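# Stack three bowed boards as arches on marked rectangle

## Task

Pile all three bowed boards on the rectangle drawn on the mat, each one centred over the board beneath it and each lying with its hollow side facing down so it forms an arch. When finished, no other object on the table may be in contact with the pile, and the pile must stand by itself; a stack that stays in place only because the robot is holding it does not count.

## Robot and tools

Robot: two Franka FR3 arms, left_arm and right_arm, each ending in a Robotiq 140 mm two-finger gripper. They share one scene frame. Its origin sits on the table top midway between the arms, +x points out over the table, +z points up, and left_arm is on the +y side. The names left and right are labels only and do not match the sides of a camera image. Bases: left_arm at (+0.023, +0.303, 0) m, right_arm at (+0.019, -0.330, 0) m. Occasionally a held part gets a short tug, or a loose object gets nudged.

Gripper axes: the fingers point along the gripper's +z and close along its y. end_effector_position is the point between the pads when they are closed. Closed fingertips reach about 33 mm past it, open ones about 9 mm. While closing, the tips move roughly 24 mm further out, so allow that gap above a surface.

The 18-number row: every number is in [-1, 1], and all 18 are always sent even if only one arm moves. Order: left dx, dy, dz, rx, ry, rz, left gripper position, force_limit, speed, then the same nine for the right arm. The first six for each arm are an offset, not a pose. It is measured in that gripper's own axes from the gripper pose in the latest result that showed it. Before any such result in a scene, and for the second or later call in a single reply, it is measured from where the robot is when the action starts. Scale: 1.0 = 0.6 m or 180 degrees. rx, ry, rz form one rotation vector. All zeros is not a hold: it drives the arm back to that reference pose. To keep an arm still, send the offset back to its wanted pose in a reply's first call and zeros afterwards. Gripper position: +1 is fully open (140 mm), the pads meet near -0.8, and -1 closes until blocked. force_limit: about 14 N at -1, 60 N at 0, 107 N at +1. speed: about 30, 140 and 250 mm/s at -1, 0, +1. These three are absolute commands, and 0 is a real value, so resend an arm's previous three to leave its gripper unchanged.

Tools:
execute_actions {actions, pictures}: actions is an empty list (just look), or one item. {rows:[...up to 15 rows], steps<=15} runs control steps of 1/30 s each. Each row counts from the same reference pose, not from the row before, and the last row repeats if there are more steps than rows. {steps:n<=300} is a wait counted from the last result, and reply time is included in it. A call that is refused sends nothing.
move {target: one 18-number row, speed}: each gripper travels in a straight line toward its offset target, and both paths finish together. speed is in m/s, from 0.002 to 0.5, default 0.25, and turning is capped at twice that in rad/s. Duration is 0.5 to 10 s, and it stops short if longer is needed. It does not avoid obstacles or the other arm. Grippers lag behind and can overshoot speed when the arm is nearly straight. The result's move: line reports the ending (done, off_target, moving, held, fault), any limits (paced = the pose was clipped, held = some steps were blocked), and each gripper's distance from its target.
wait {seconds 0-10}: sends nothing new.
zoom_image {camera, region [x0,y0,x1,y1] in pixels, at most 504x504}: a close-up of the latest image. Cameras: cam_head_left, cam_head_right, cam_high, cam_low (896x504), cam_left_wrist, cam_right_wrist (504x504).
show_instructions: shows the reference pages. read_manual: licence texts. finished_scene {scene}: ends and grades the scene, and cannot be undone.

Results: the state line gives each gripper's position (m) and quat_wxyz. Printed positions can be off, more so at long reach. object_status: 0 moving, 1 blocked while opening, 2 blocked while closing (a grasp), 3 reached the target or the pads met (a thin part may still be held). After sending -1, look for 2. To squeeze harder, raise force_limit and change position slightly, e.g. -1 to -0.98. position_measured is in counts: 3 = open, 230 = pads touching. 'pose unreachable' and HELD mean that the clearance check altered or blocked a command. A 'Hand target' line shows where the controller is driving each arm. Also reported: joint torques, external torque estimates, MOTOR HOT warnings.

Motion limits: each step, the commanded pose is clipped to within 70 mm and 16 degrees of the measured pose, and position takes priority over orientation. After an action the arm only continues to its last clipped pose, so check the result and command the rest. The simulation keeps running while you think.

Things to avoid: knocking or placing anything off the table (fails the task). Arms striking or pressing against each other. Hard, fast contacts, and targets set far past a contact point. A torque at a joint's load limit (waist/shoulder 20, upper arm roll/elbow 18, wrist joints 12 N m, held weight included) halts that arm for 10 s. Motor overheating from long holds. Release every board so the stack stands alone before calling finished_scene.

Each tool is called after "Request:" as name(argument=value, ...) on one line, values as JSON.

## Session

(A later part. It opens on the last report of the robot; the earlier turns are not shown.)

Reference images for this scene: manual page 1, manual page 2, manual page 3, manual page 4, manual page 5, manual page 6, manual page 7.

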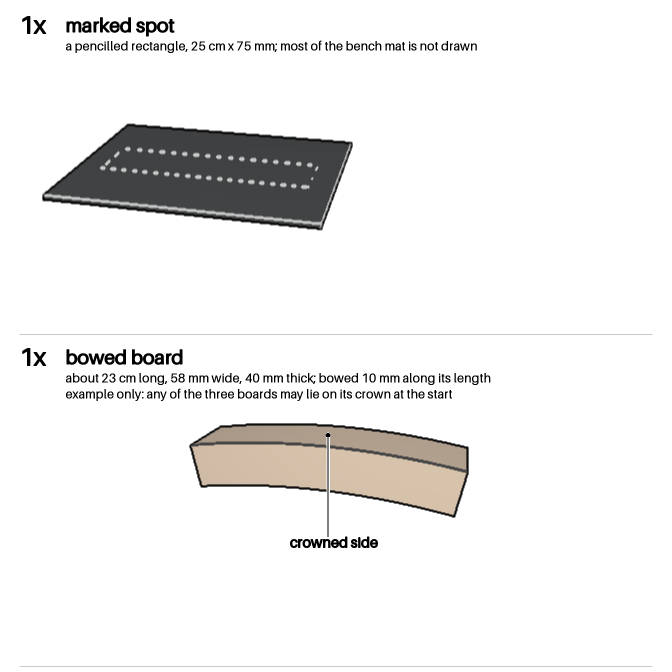

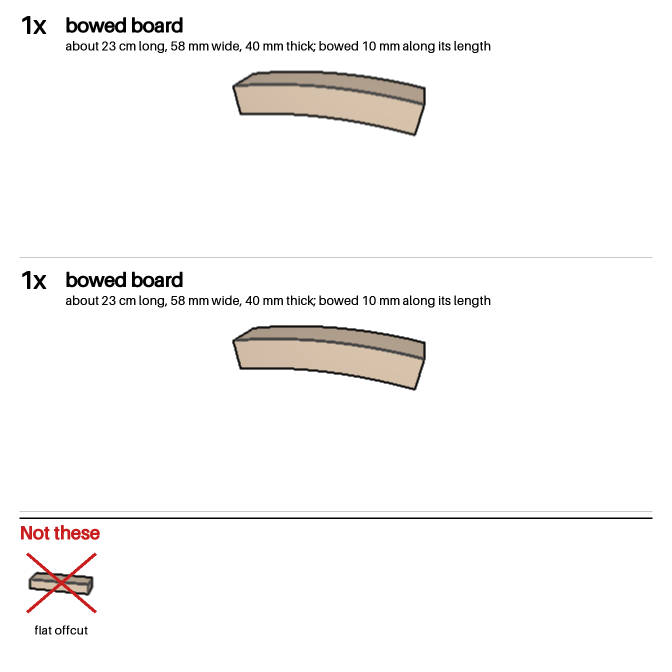

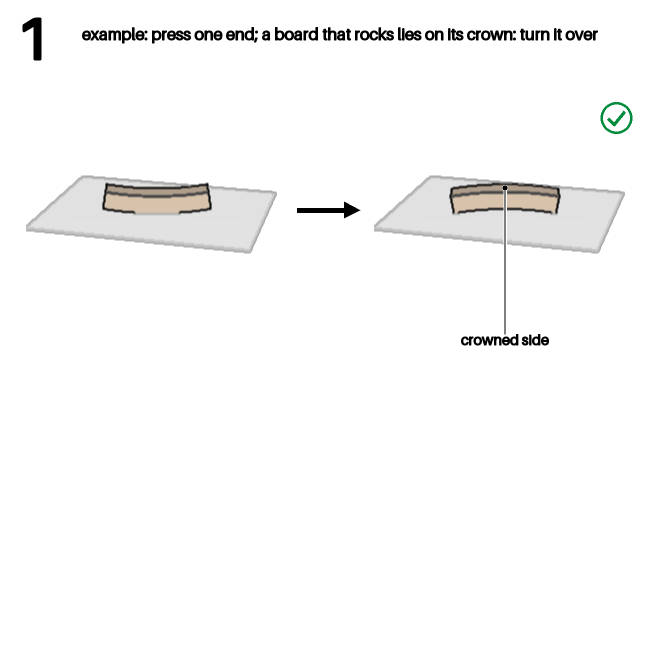

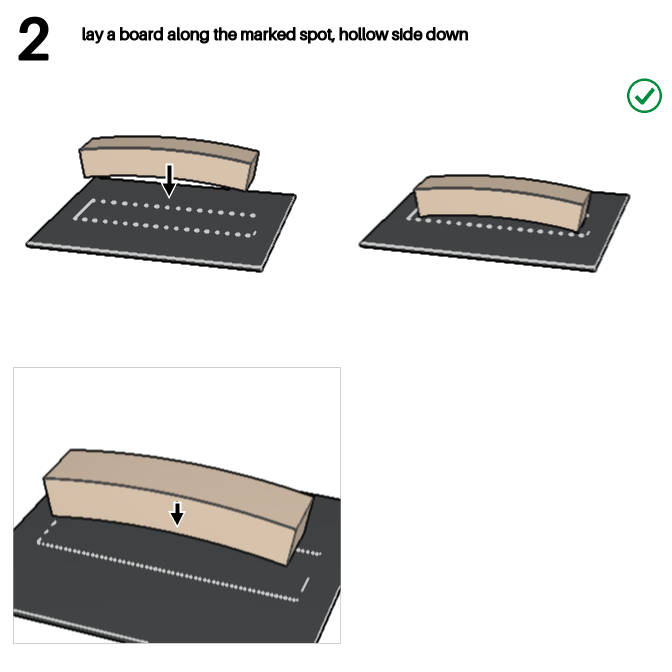

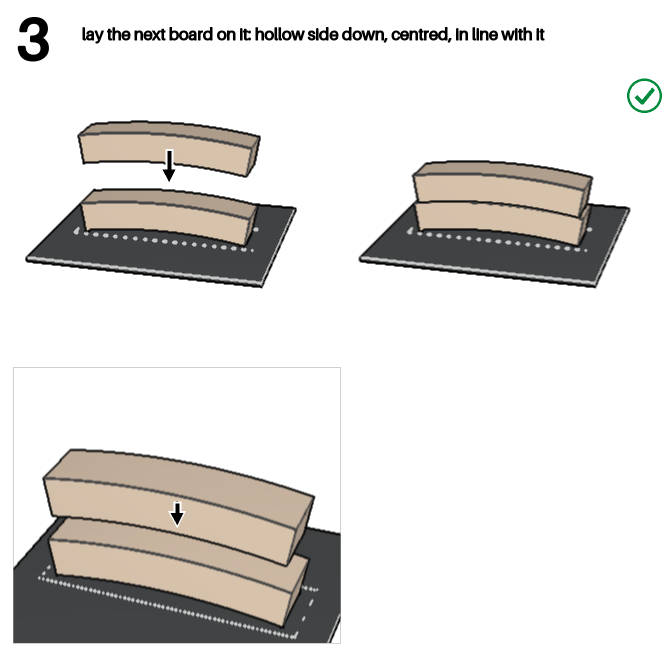

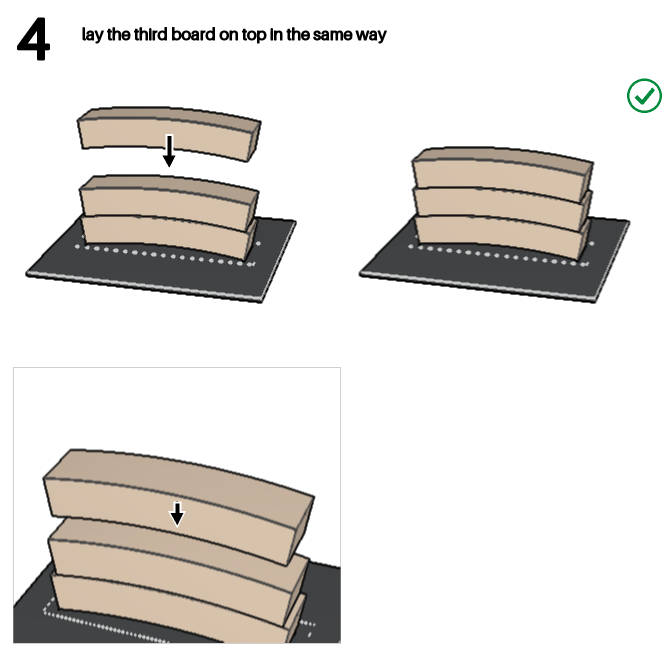

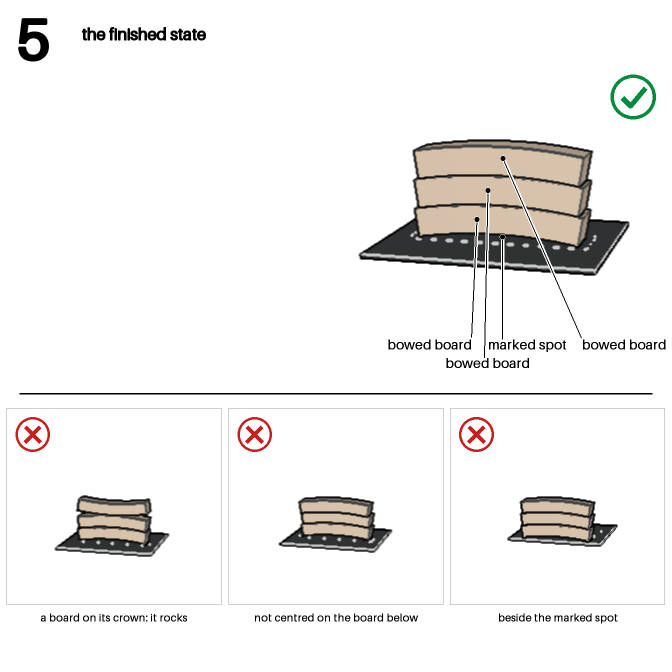

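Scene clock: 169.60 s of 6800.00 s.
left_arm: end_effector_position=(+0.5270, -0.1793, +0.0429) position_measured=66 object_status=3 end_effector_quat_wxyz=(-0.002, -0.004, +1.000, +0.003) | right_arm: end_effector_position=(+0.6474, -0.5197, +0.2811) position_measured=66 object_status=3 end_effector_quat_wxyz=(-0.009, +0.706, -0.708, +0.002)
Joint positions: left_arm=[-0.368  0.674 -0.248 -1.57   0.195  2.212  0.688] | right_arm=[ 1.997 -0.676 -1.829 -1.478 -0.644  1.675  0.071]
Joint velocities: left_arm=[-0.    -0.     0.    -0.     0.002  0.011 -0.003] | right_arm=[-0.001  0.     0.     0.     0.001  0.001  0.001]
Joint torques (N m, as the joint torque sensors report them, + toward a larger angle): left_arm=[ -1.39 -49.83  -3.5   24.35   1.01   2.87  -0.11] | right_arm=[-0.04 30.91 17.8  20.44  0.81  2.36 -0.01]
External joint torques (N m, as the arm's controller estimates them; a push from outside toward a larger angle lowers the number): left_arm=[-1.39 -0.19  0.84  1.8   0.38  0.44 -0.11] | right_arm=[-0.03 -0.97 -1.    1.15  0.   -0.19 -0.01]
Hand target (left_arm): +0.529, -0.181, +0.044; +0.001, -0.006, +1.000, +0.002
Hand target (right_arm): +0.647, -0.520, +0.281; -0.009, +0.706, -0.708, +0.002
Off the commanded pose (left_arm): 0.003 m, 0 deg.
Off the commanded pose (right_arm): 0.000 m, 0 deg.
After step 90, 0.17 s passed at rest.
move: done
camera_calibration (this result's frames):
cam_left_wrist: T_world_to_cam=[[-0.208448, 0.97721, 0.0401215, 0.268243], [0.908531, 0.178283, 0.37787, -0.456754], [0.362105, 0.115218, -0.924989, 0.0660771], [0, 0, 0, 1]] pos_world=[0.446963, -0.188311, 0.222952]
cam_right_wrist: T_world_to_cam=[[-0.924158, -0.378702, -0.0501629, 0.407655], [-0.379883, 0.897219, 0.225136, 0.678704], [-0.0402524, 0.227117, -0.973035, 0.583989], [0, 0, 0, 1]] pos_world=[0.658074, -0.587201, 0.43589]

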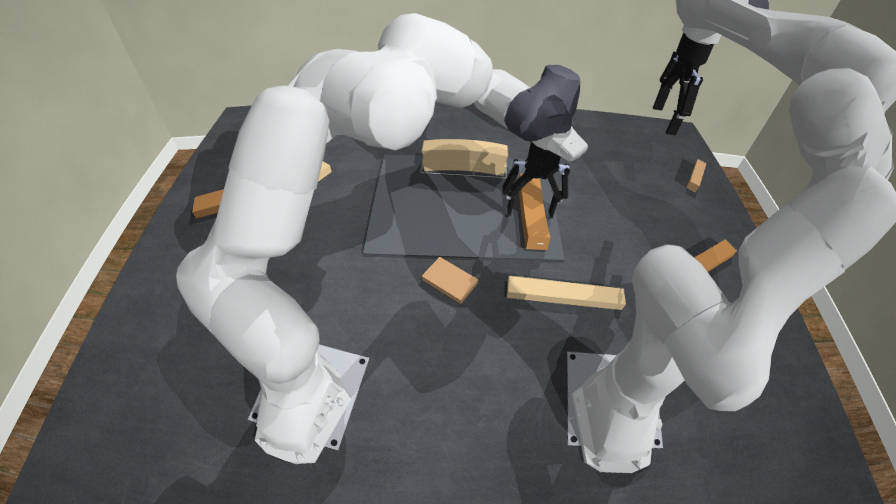

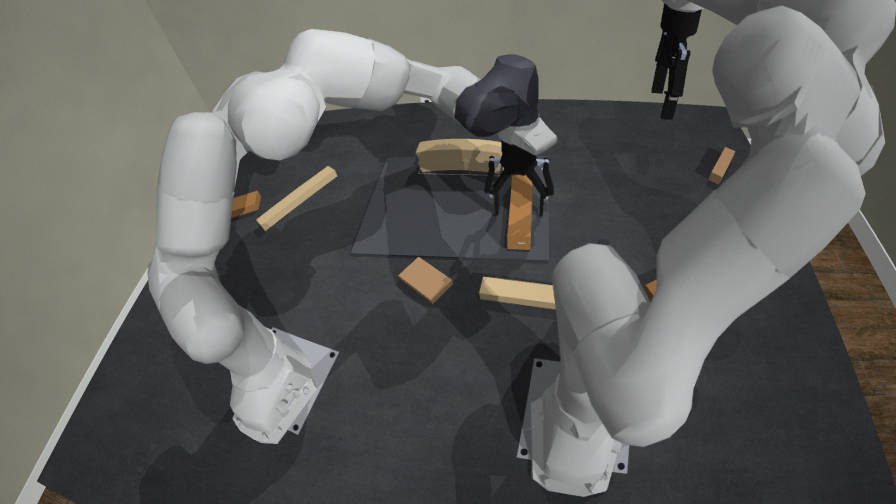

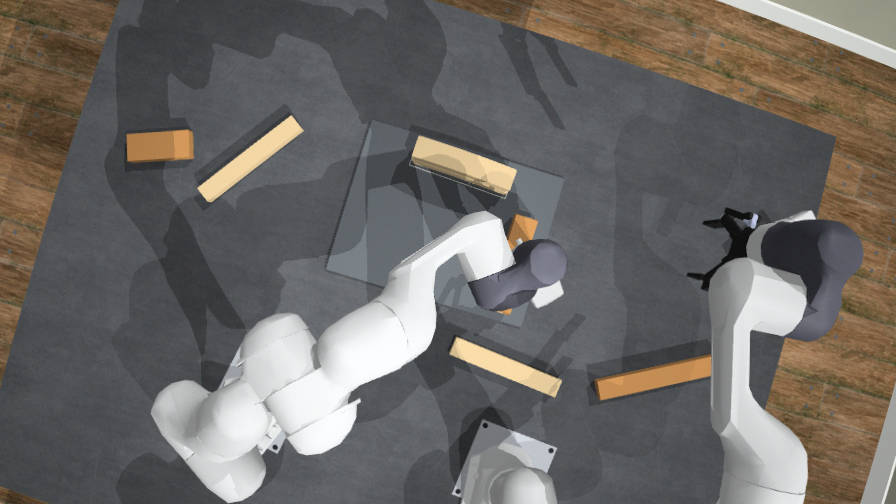

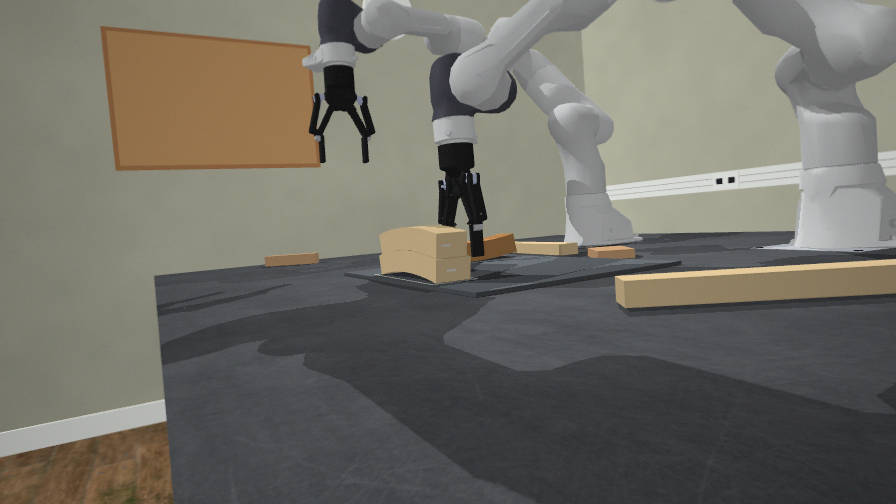

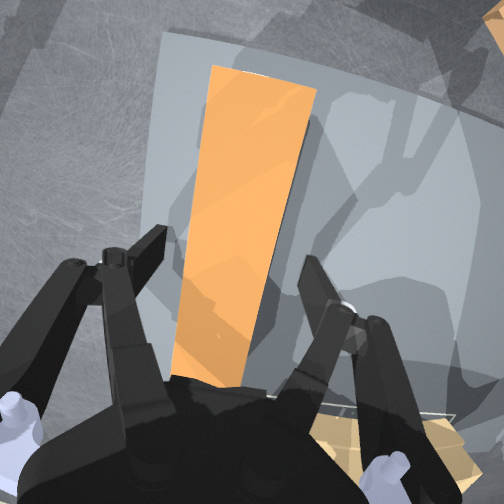

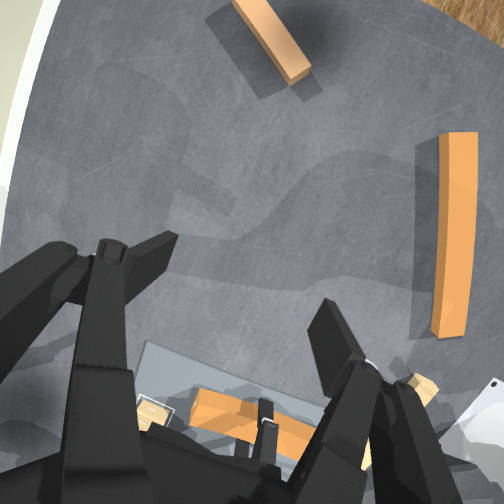

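Request:
execute_actions(actions=[{"rows":[[0,-0.012,0,0,0,0,0.3,0,0,0,0,0,0,0,0,0.5,0.6,0]],"steps":12}], pictures=false)

Request:
move(target=[0,0,0,0,0,0,-1,0,0,0,0,0,0,0,0,0.5,0.6,0])

Request:
move(target=[0.05,0,-0.2,0,0,0,-1,0,0,0,0.15,0,0,0,0,0.5,0.6,0])

Request:
move(target=[0.065,0.35,-0.2,0,0,0.502,-1,0,0,-0.45,0.18,0.01,0,-0.5,0,0.5,0.6,0])

Scene clock: 190.93 s of 6800.00 s.
left_arm: end_effector_position=(+0.5283, -0.1871, +0.0436) position_measured=91 object_status=0 end_effector_quat_wxyz=(-0.001, -0.002, +1.000, +0.001) | right_arm: end_effector_position=(+0.6474, -0.5197, +0.2811) position_measured=66 object_status=3 end_effector_quat_wxyz=(-0.009, +0.706, -0.708, +0.002)
Joint positions: left_arm=[-0.377  0.689 -0.248 -1.545  0.195  2.206  0.687] | right_arm=[ 1.997 -0.676 -1.829 -1.478 -0.644  1.675  0.071]
Joint velocities: left_arm=[ 0.     0.     0.001  0.003  0.    -0.005  0.   ] | right_arm=[-0.001 -0.002 -0.     0.     0.001  0.001 -0.001]
Joint torques (N m, as the joint torque sensors report them, + toward a larger angle): left_arm=[ -1.22 -48.63  -3.64  24.88   0.65   1.6   -0.15] | right_arm=[-0.67 30.2  17.95 20.81  0.78  2.35 -0.01]
External joint torques (N m, as the arm's controller estimates them; a push from outside toward a larger angle lowers the number): left_arm=[-1.49  1.35  0.54  2.29  0.01 -0.84 -0.15] | right_arm=[-0.56 -1.44 -0.67  1.61 -0.02 -0.18 -0.01]
Hand target (left_arm): +0.527, -0.187, +0.043; -0.002, -0.004, +1.000, +0.003
Hand target (right_arm): +0.647, -0.520, +0.281; -0.009, +0.706, -0.708, +0.002
Off the commanded pose (left_arm): 0.002 m, 0 deg.
Off the commanded pose (right_arm): 0.000 m, 0 deg.
Steps of this call (steps 1 to 90: nothing new was sent; then 17.93 s passed at rest; steps 91 to 102: all 12 steps of this action). Readings (end_effector_position | what the end effector reports):
91: left_arm (+0.5282, -0.1809, +0.0433) | right_arm (+0.6474, -0.5197, +0.2811) | left_arm position_measured=66 object_status=0 | right_arm position_measured=66 object_status=3
92: left_arm (+0.5291, -0.1827, +0.0436) | right_arm (+0.6474, -0.5197, +0.2811) | left_arm position_measured=72 object_status=0 | right_arm position_measured=66 object_status=3
94: left_arm (+0.5292, -0.1851, +0.0437) | right_arm (+0.6474, -0.5197, +0.2811) | left_arm position_measured=87 object_status=0 | right_arm position_measured=66 object_status=3
98: left_arm (+0.5285, -0.1869, +0.0436) | right_arm (+0.6474, -0.5197, +0.2811) | left_arm position_measured=91 object_status=0 | right_arm position_measured=66 object_status=3
102: the state above

Scene clock: 191.67 s of 6800.00 s.
left_arm: end_effector_position=(+0.5288, -0.1863, +0.0440) position_measured=151 object_status=2 end_effector_quat_wxyz=(-0.001, -0.003, +1.000, +0.002) | right_arm: end_effector_position=(+0.6474, -0.5197, +0.2811) position_measured=66 object_status=3 end_effector_quat_wxyz=(-0.009, +0.706, -0.708, +0.002)
Joint positions: left_arm=[-0.376  0.688 -0.247 -1.544  0.195  2.205  0.687] | right_arm=[ 1.997 -0.676 -1.829 -1.478 -0.644  1.675  0.071]
Joint velocities: left_arm=[-0.001  0.002 -0.001 -0.    -0.    -0.001 -0.003] | right_arm=[-0.001  0.001 -0.001 -0.001 -0.001  0.     0.002]
Joint torques (N m, as the joint torque sensors report them, + toward a larger angle): left_arm=[  0.02 -49.39  -4.78  24.19   0.41   2.31   0.06] | right_arm=[-0.18 30.89 17.81 20.8   0.82  2.35 -0.05]
External joint torques (N m, as the arm's controller estimates them; a push from outside toward a larger angle lowers the number): left_arm=[ 0.14  0.64 -0.31  1.56 -0.22 -0.13  0.06] | right_arm=[-0.2  -0.89 -0.93  1.61  0.01 -0.18 -0.05]
Hand target (left_arm): +0.528, -0.187, +0.044; -0.001, -0.002, +1.000, +0.001
Hand target (right_arm): +0.647, -0.520, +0.281; -0.009, +0.706, -0.708, +0.002
Off the commanded pose (left_arm): 0.001 m, 0 deg.
Off the commanded pose (right_arm): 0.000 m, 0 deg.
move: done
camera_calibration (this result's frames):
cam_left_wrist: T_world_to_cam=[[-0.205757, 0.977937, 0.0361089, 0.274279], [0.908044, 0.177035, 0.379623, -0.457574], [0.364855, 0.110899, -0.924436, 0.0649673], [0, 0, 0, 1]] pos_world=[0.448228, -0.194426, 0.22386]
cam_right_wrist: T_world_to_cam=[[-0.924158, -0.378702, -0.0501628, 0.407656], [-0.379883, 0.897219, 0.225136, 0.678704], [-0.0402524, 0.227117, -0.973035, 0.583989], [0, 0, 0, 1]] pos_world=[0.658074, -0.587201, 0.43589]

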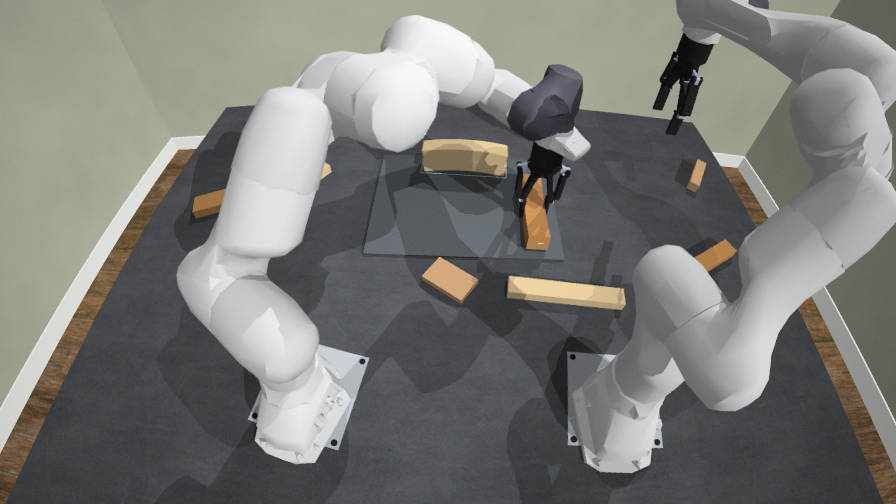

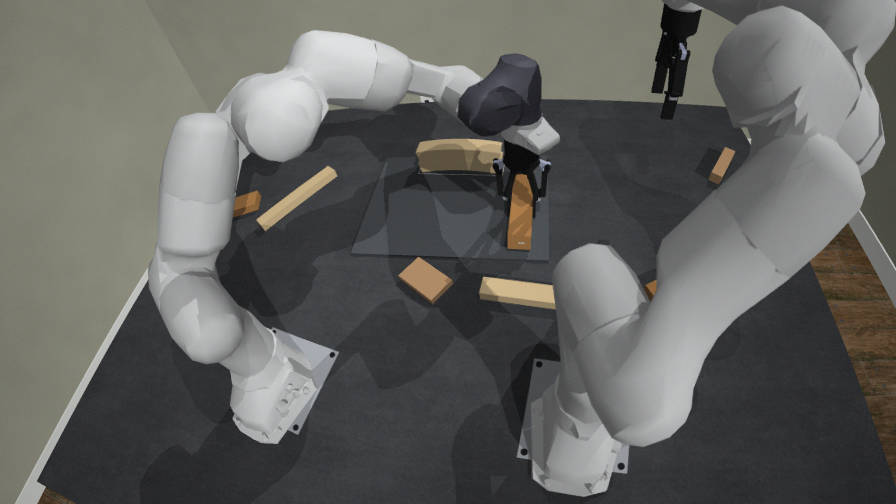

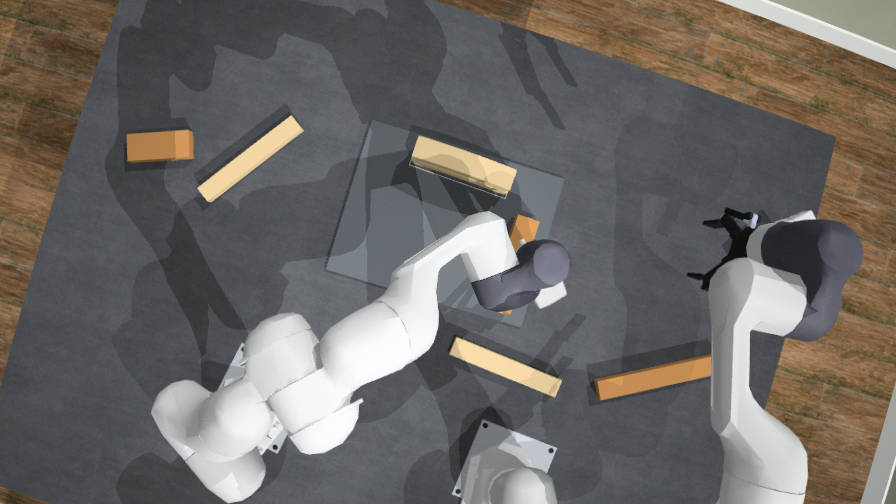

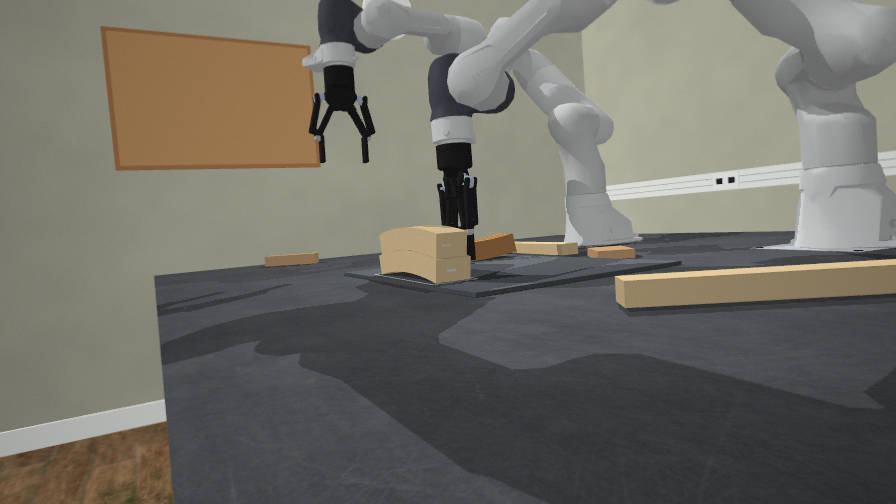

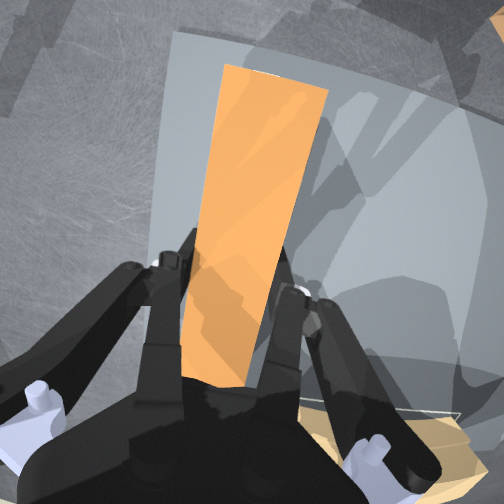

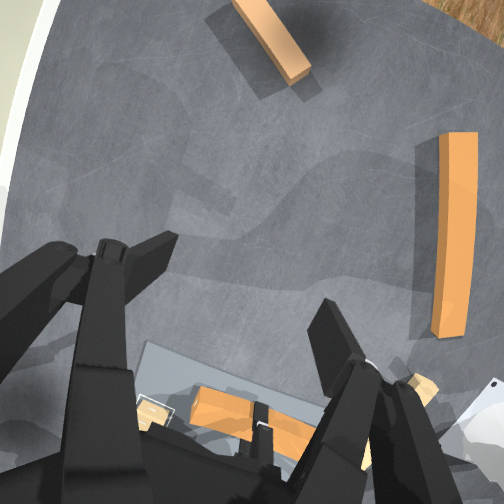

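Scene clock: 192.83 s of 6800.00 s.
left_arm: end_effector_position=(+0.4989, -0.1861, +0.1613) position_measured=151 object_status=2 end_effector_quat_wxyz=(-0.001, -0.000, +1.000, +0.002) | right_arm: end_effector_position=(+0.5563, -0.5182, +0.2807) position_measured=66 object_status=3 end_effector_quat_wxyz=(-0.008, +0.705, -0.710, +0.002)
Joint positions: left_arm=[-0.376  0.481 -0.281 -1.567  0.144  2.023  0.687] | right_arm=[ 1.494 -0.561 -1.482 -1.858 -0.564  1.781  0.063]
Joint velocities: left_arm=[ 0.001 -0.001 -0.001  0.001  0.    -0.011 -0.   ] | right_arm=[-0.003  0.002  0.    -0.    -0.     0.009  0.   ]
Joint torques (N m, as the joint torque sensors report them, + toward a larger angle): left_arm=[ -0.54 -47.89  -4.11  26.59   0.08   1.95  -0.1 ] | right_arm=[-1.69 13.28 17.56 20.13  0.23  2.74 -0.14]
External joint torques (N m, as the arm's controller estimates them; a push from outside toward a larger angle lowers the number): left_arm=[-0.62 -1.84 -0.51  2.69 -0.64 -0.5  -0.1 ] | right_arm=[-1.72 -1.17  0.61 -0.55 -0.56  0.2  -0.14]
Hand target (left_arm): +0.498, -0.187, +0.164; -0.001, -0.002, +1.000, +0.001
Hand target (right_arm): +0.557, -0.518, +0.281; -0.009, +0.706, -0.708, +0.004
Off the commanded pose (left_arm): 0.003 m, 0 deg.
Off the commanded pose (right_arm): 0.002 m, 0 deg.
move: done
camera_calibration (this result's frames):
cam_left_wrist: T_world_to_cam=[[-0.201274, 0.978843, 0.036821, 0.261485], [0.909027, 0.17265, 0.379291, -0.476297], [0.364909, 0.109813, -0.924544, 0.184112], [0, 0, 0, 1]] pos_world=[0.418413, -0.193937, 0.341247]
cam_right_wrist: T_world_to_cam=[[-0.926219, -0.374028, -0.0471318, 0.32672], [-0.374724, 0.899762, 0.223632, 0.641662], [-0.0412372, 0.224793, -0.973533, 0.579096], [0, 0, 0, 1]] pos_world=[0.56694, -0.585317, 0.435672]

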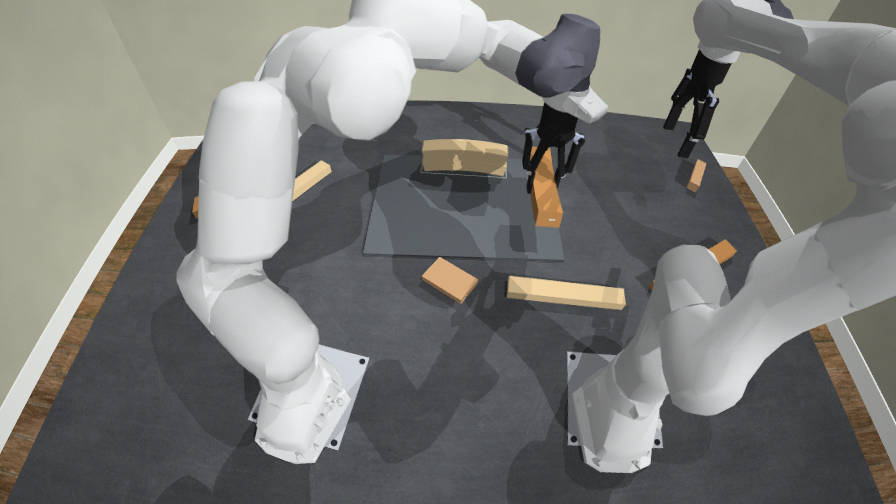

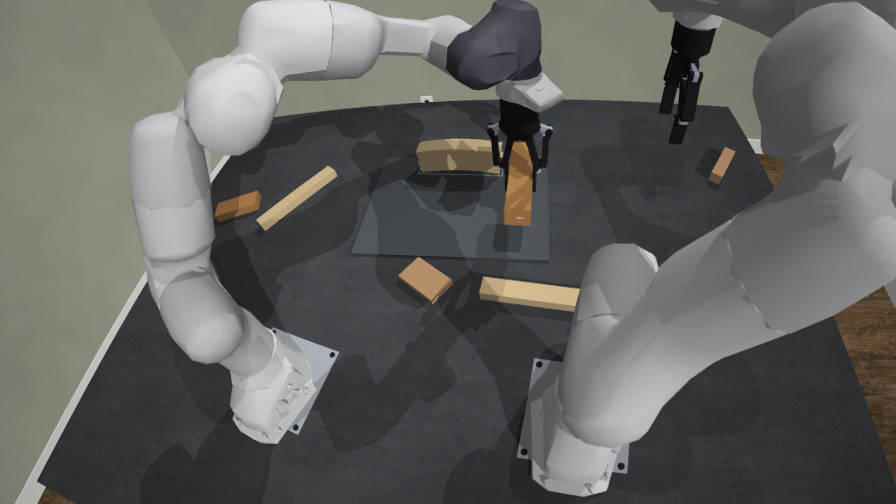

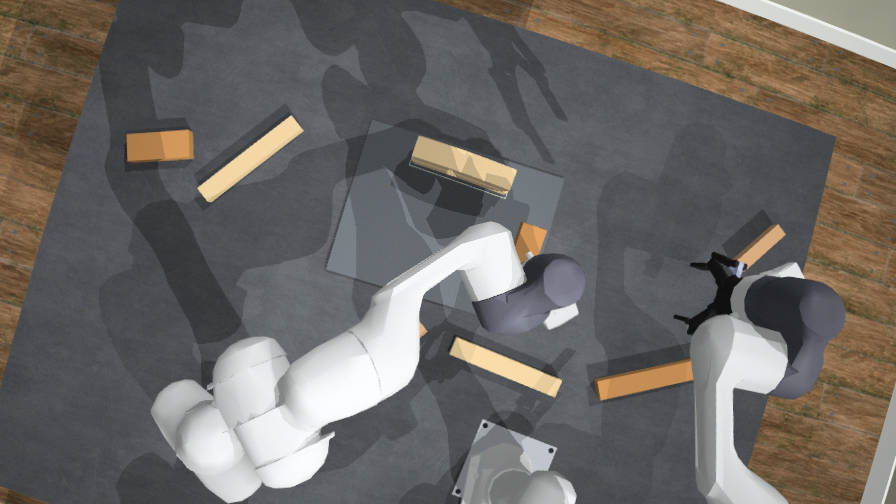

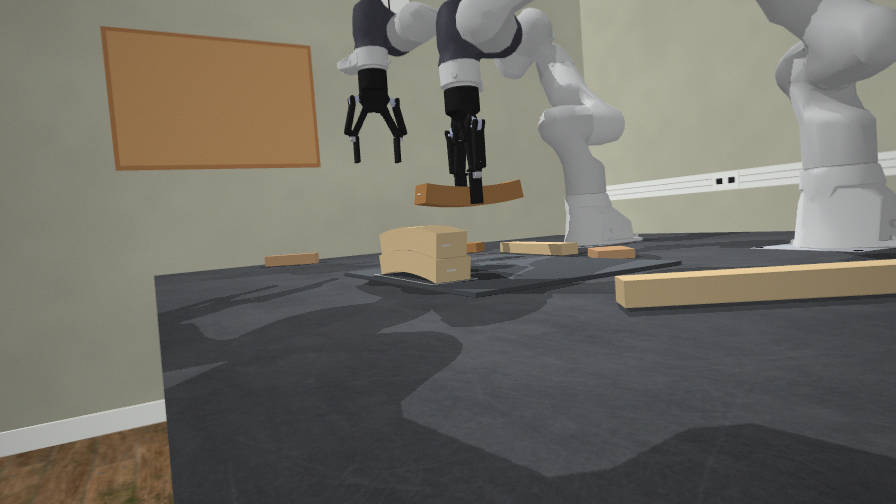

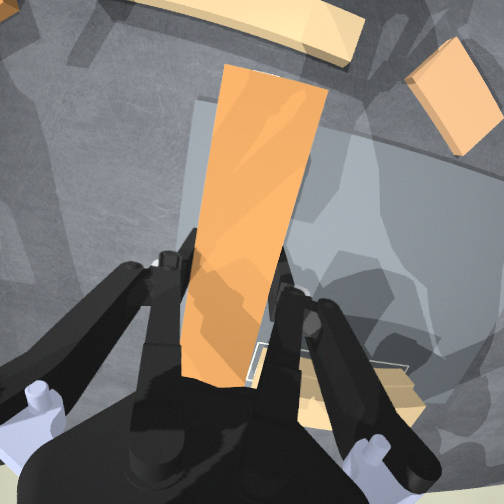

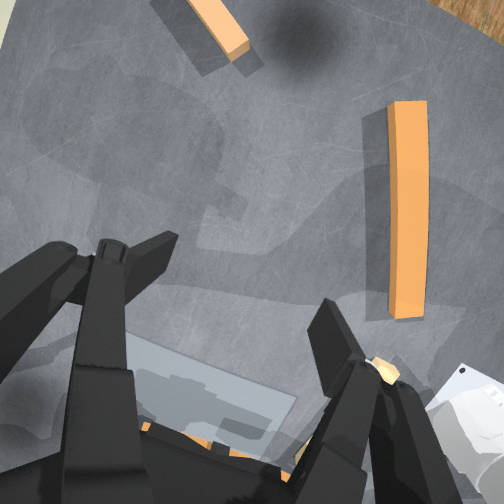

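Scene clock: 197.07 s of 6800.00 s.
left_arm: end_effector_position=(+0.4597, +0.0227, +0.2799) position_measured=151 object_status=2 end_effector_quat_wxyz=(-0.003, +0.705, +0.710, +0.000) | right_arm: end_effector_position=(+0.4543, -0.2506, +0.2844) position_measured=66 object_status=3 end_effector_quat_wxyz=(+0.515, -0.501, +0.497, +0.486)
Joint positions: left_arm=[ 0.037 -0.13  -0.397 -2.049 -0.051  1.924  2.603] | right_arm=[ 1.277 -1.649 -1.672 -2.383 -0.117  2.024 -0.049]
Joint velocities: left_arm=[ 0.001 -0.001 -0.     0.    -0.002  0.     0.03 ] | right_arm=[-0.    -0.001 -0.     0.001  0.001  0.001 -0.003]
Joint torques (N m, as the joint torque sensors report them, + toward a larger angle): left_arm=[ -0.15 -28.42   2.02  26.52   0.3    2.01   0.32] | right_arm=[-1.41 17.48 25.89 -4.06  0.44  0.2  -0.24]
External joint torques (N m, as the arm's controller estimates them; a push from outside toward a larger angle lowers the number): left_arm=[-0.25 -2.86  0.47  2.22 -0.54 -0.41  0.32] | right_arm=[-1.38 -2.24 -1.83 -1.04 -0.6   0.26 -0.21]
Hand target (left_arm): +0.460, +0.022, +0.282; -0.001, +0.709, +0.705, +0.001
Hand target (right_arm): +0.454, -0.250, +0.283; +0.517, -0.502, +0.497, +0.484
Off the commanded pose (left_arm): 0.002 m, 1 deg.
Off the commanded pose (right_arm): 0.010 m, 2 deg.
move: off_target (right_arm)
camera_calibration (this result's frames):
cam_left_wrist: T_world_to_cam=[[0.977715, 0.207719, 0.0304376, -0.477852], [0.181356, -0.908716, 0.375959, -0.161675], [0.105753, -0.362061, -0.926136, 0.415406], [0, 0, 0, 1]] pos_world=[0.452593, 0.102744, 0.460051]
cam_right_wrist: T_world_to_cam=[[-0.909776, 0.055167, -0.411417, 0.536197], [-0.413227, -0.214409, 0.885027, -0.0879517], [-0.0393873, 0.975185, 0.217861, 0.366683], [0, 0, 0, 1]] pos_world=[0.465918, -0.406022, 0.218555]

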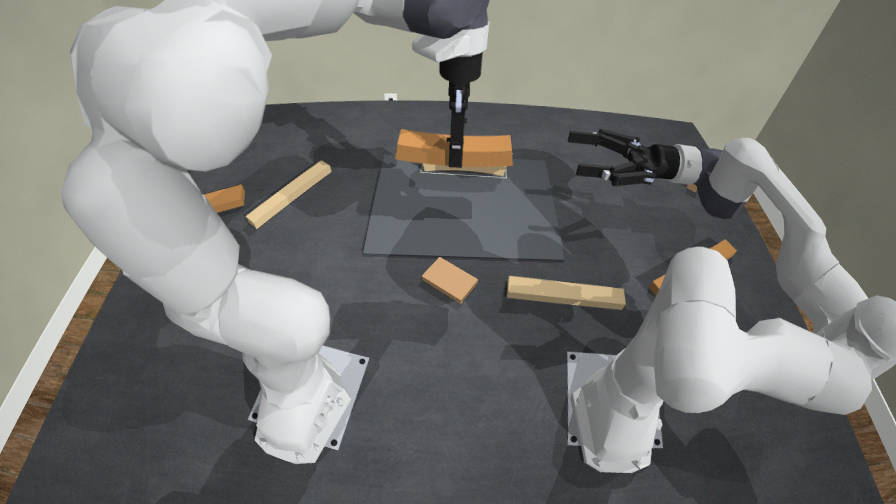

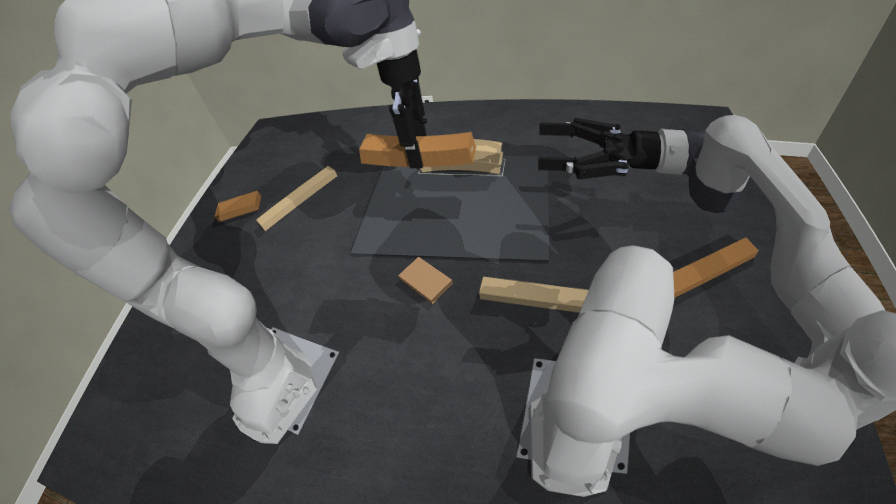

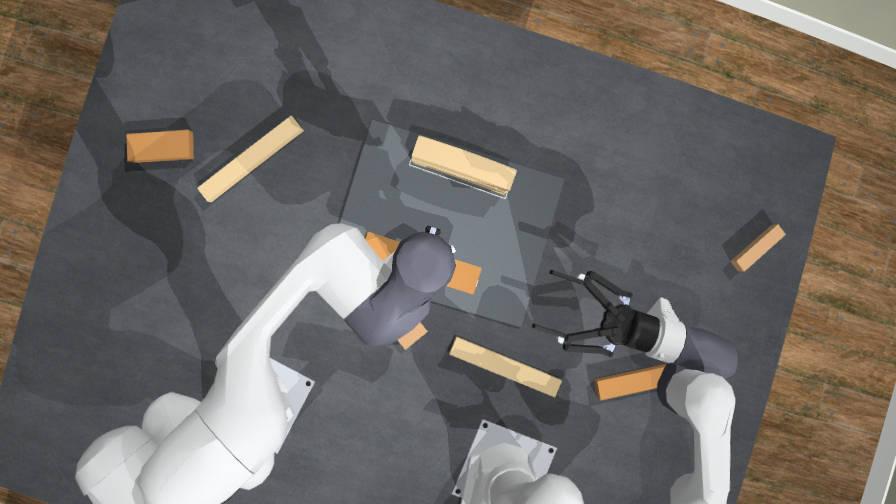

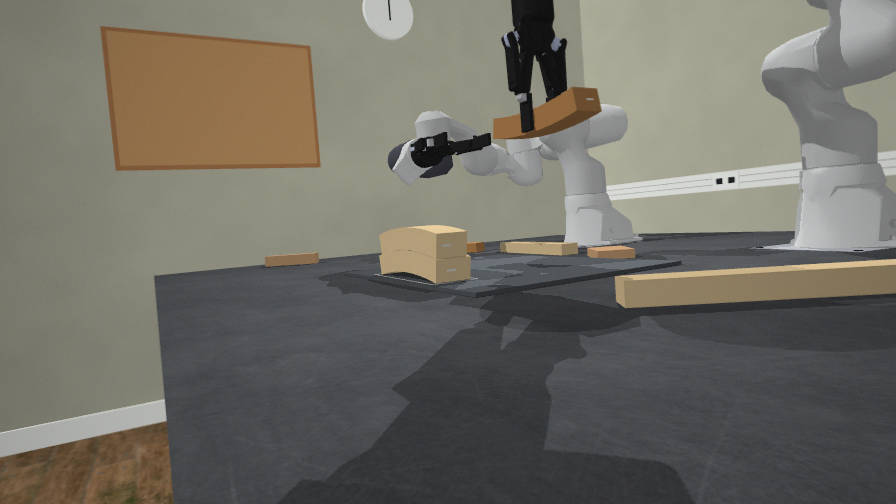

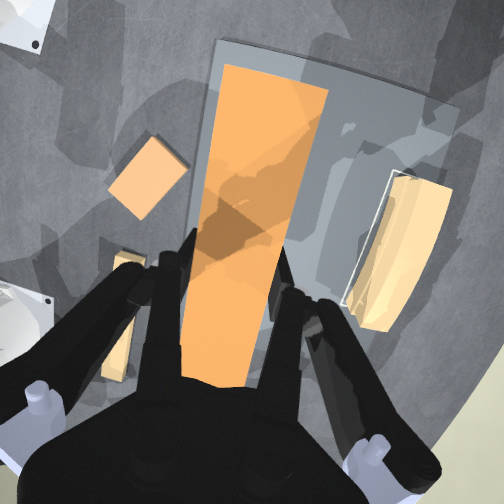

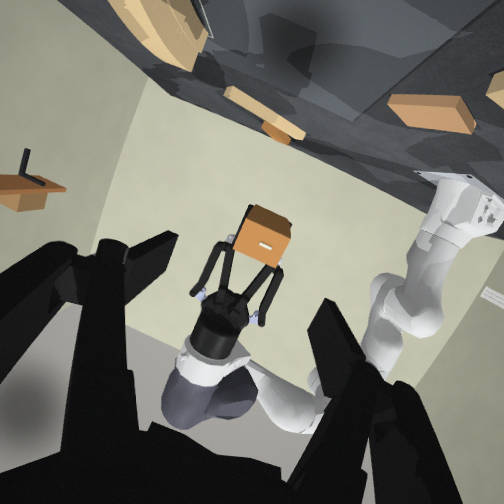

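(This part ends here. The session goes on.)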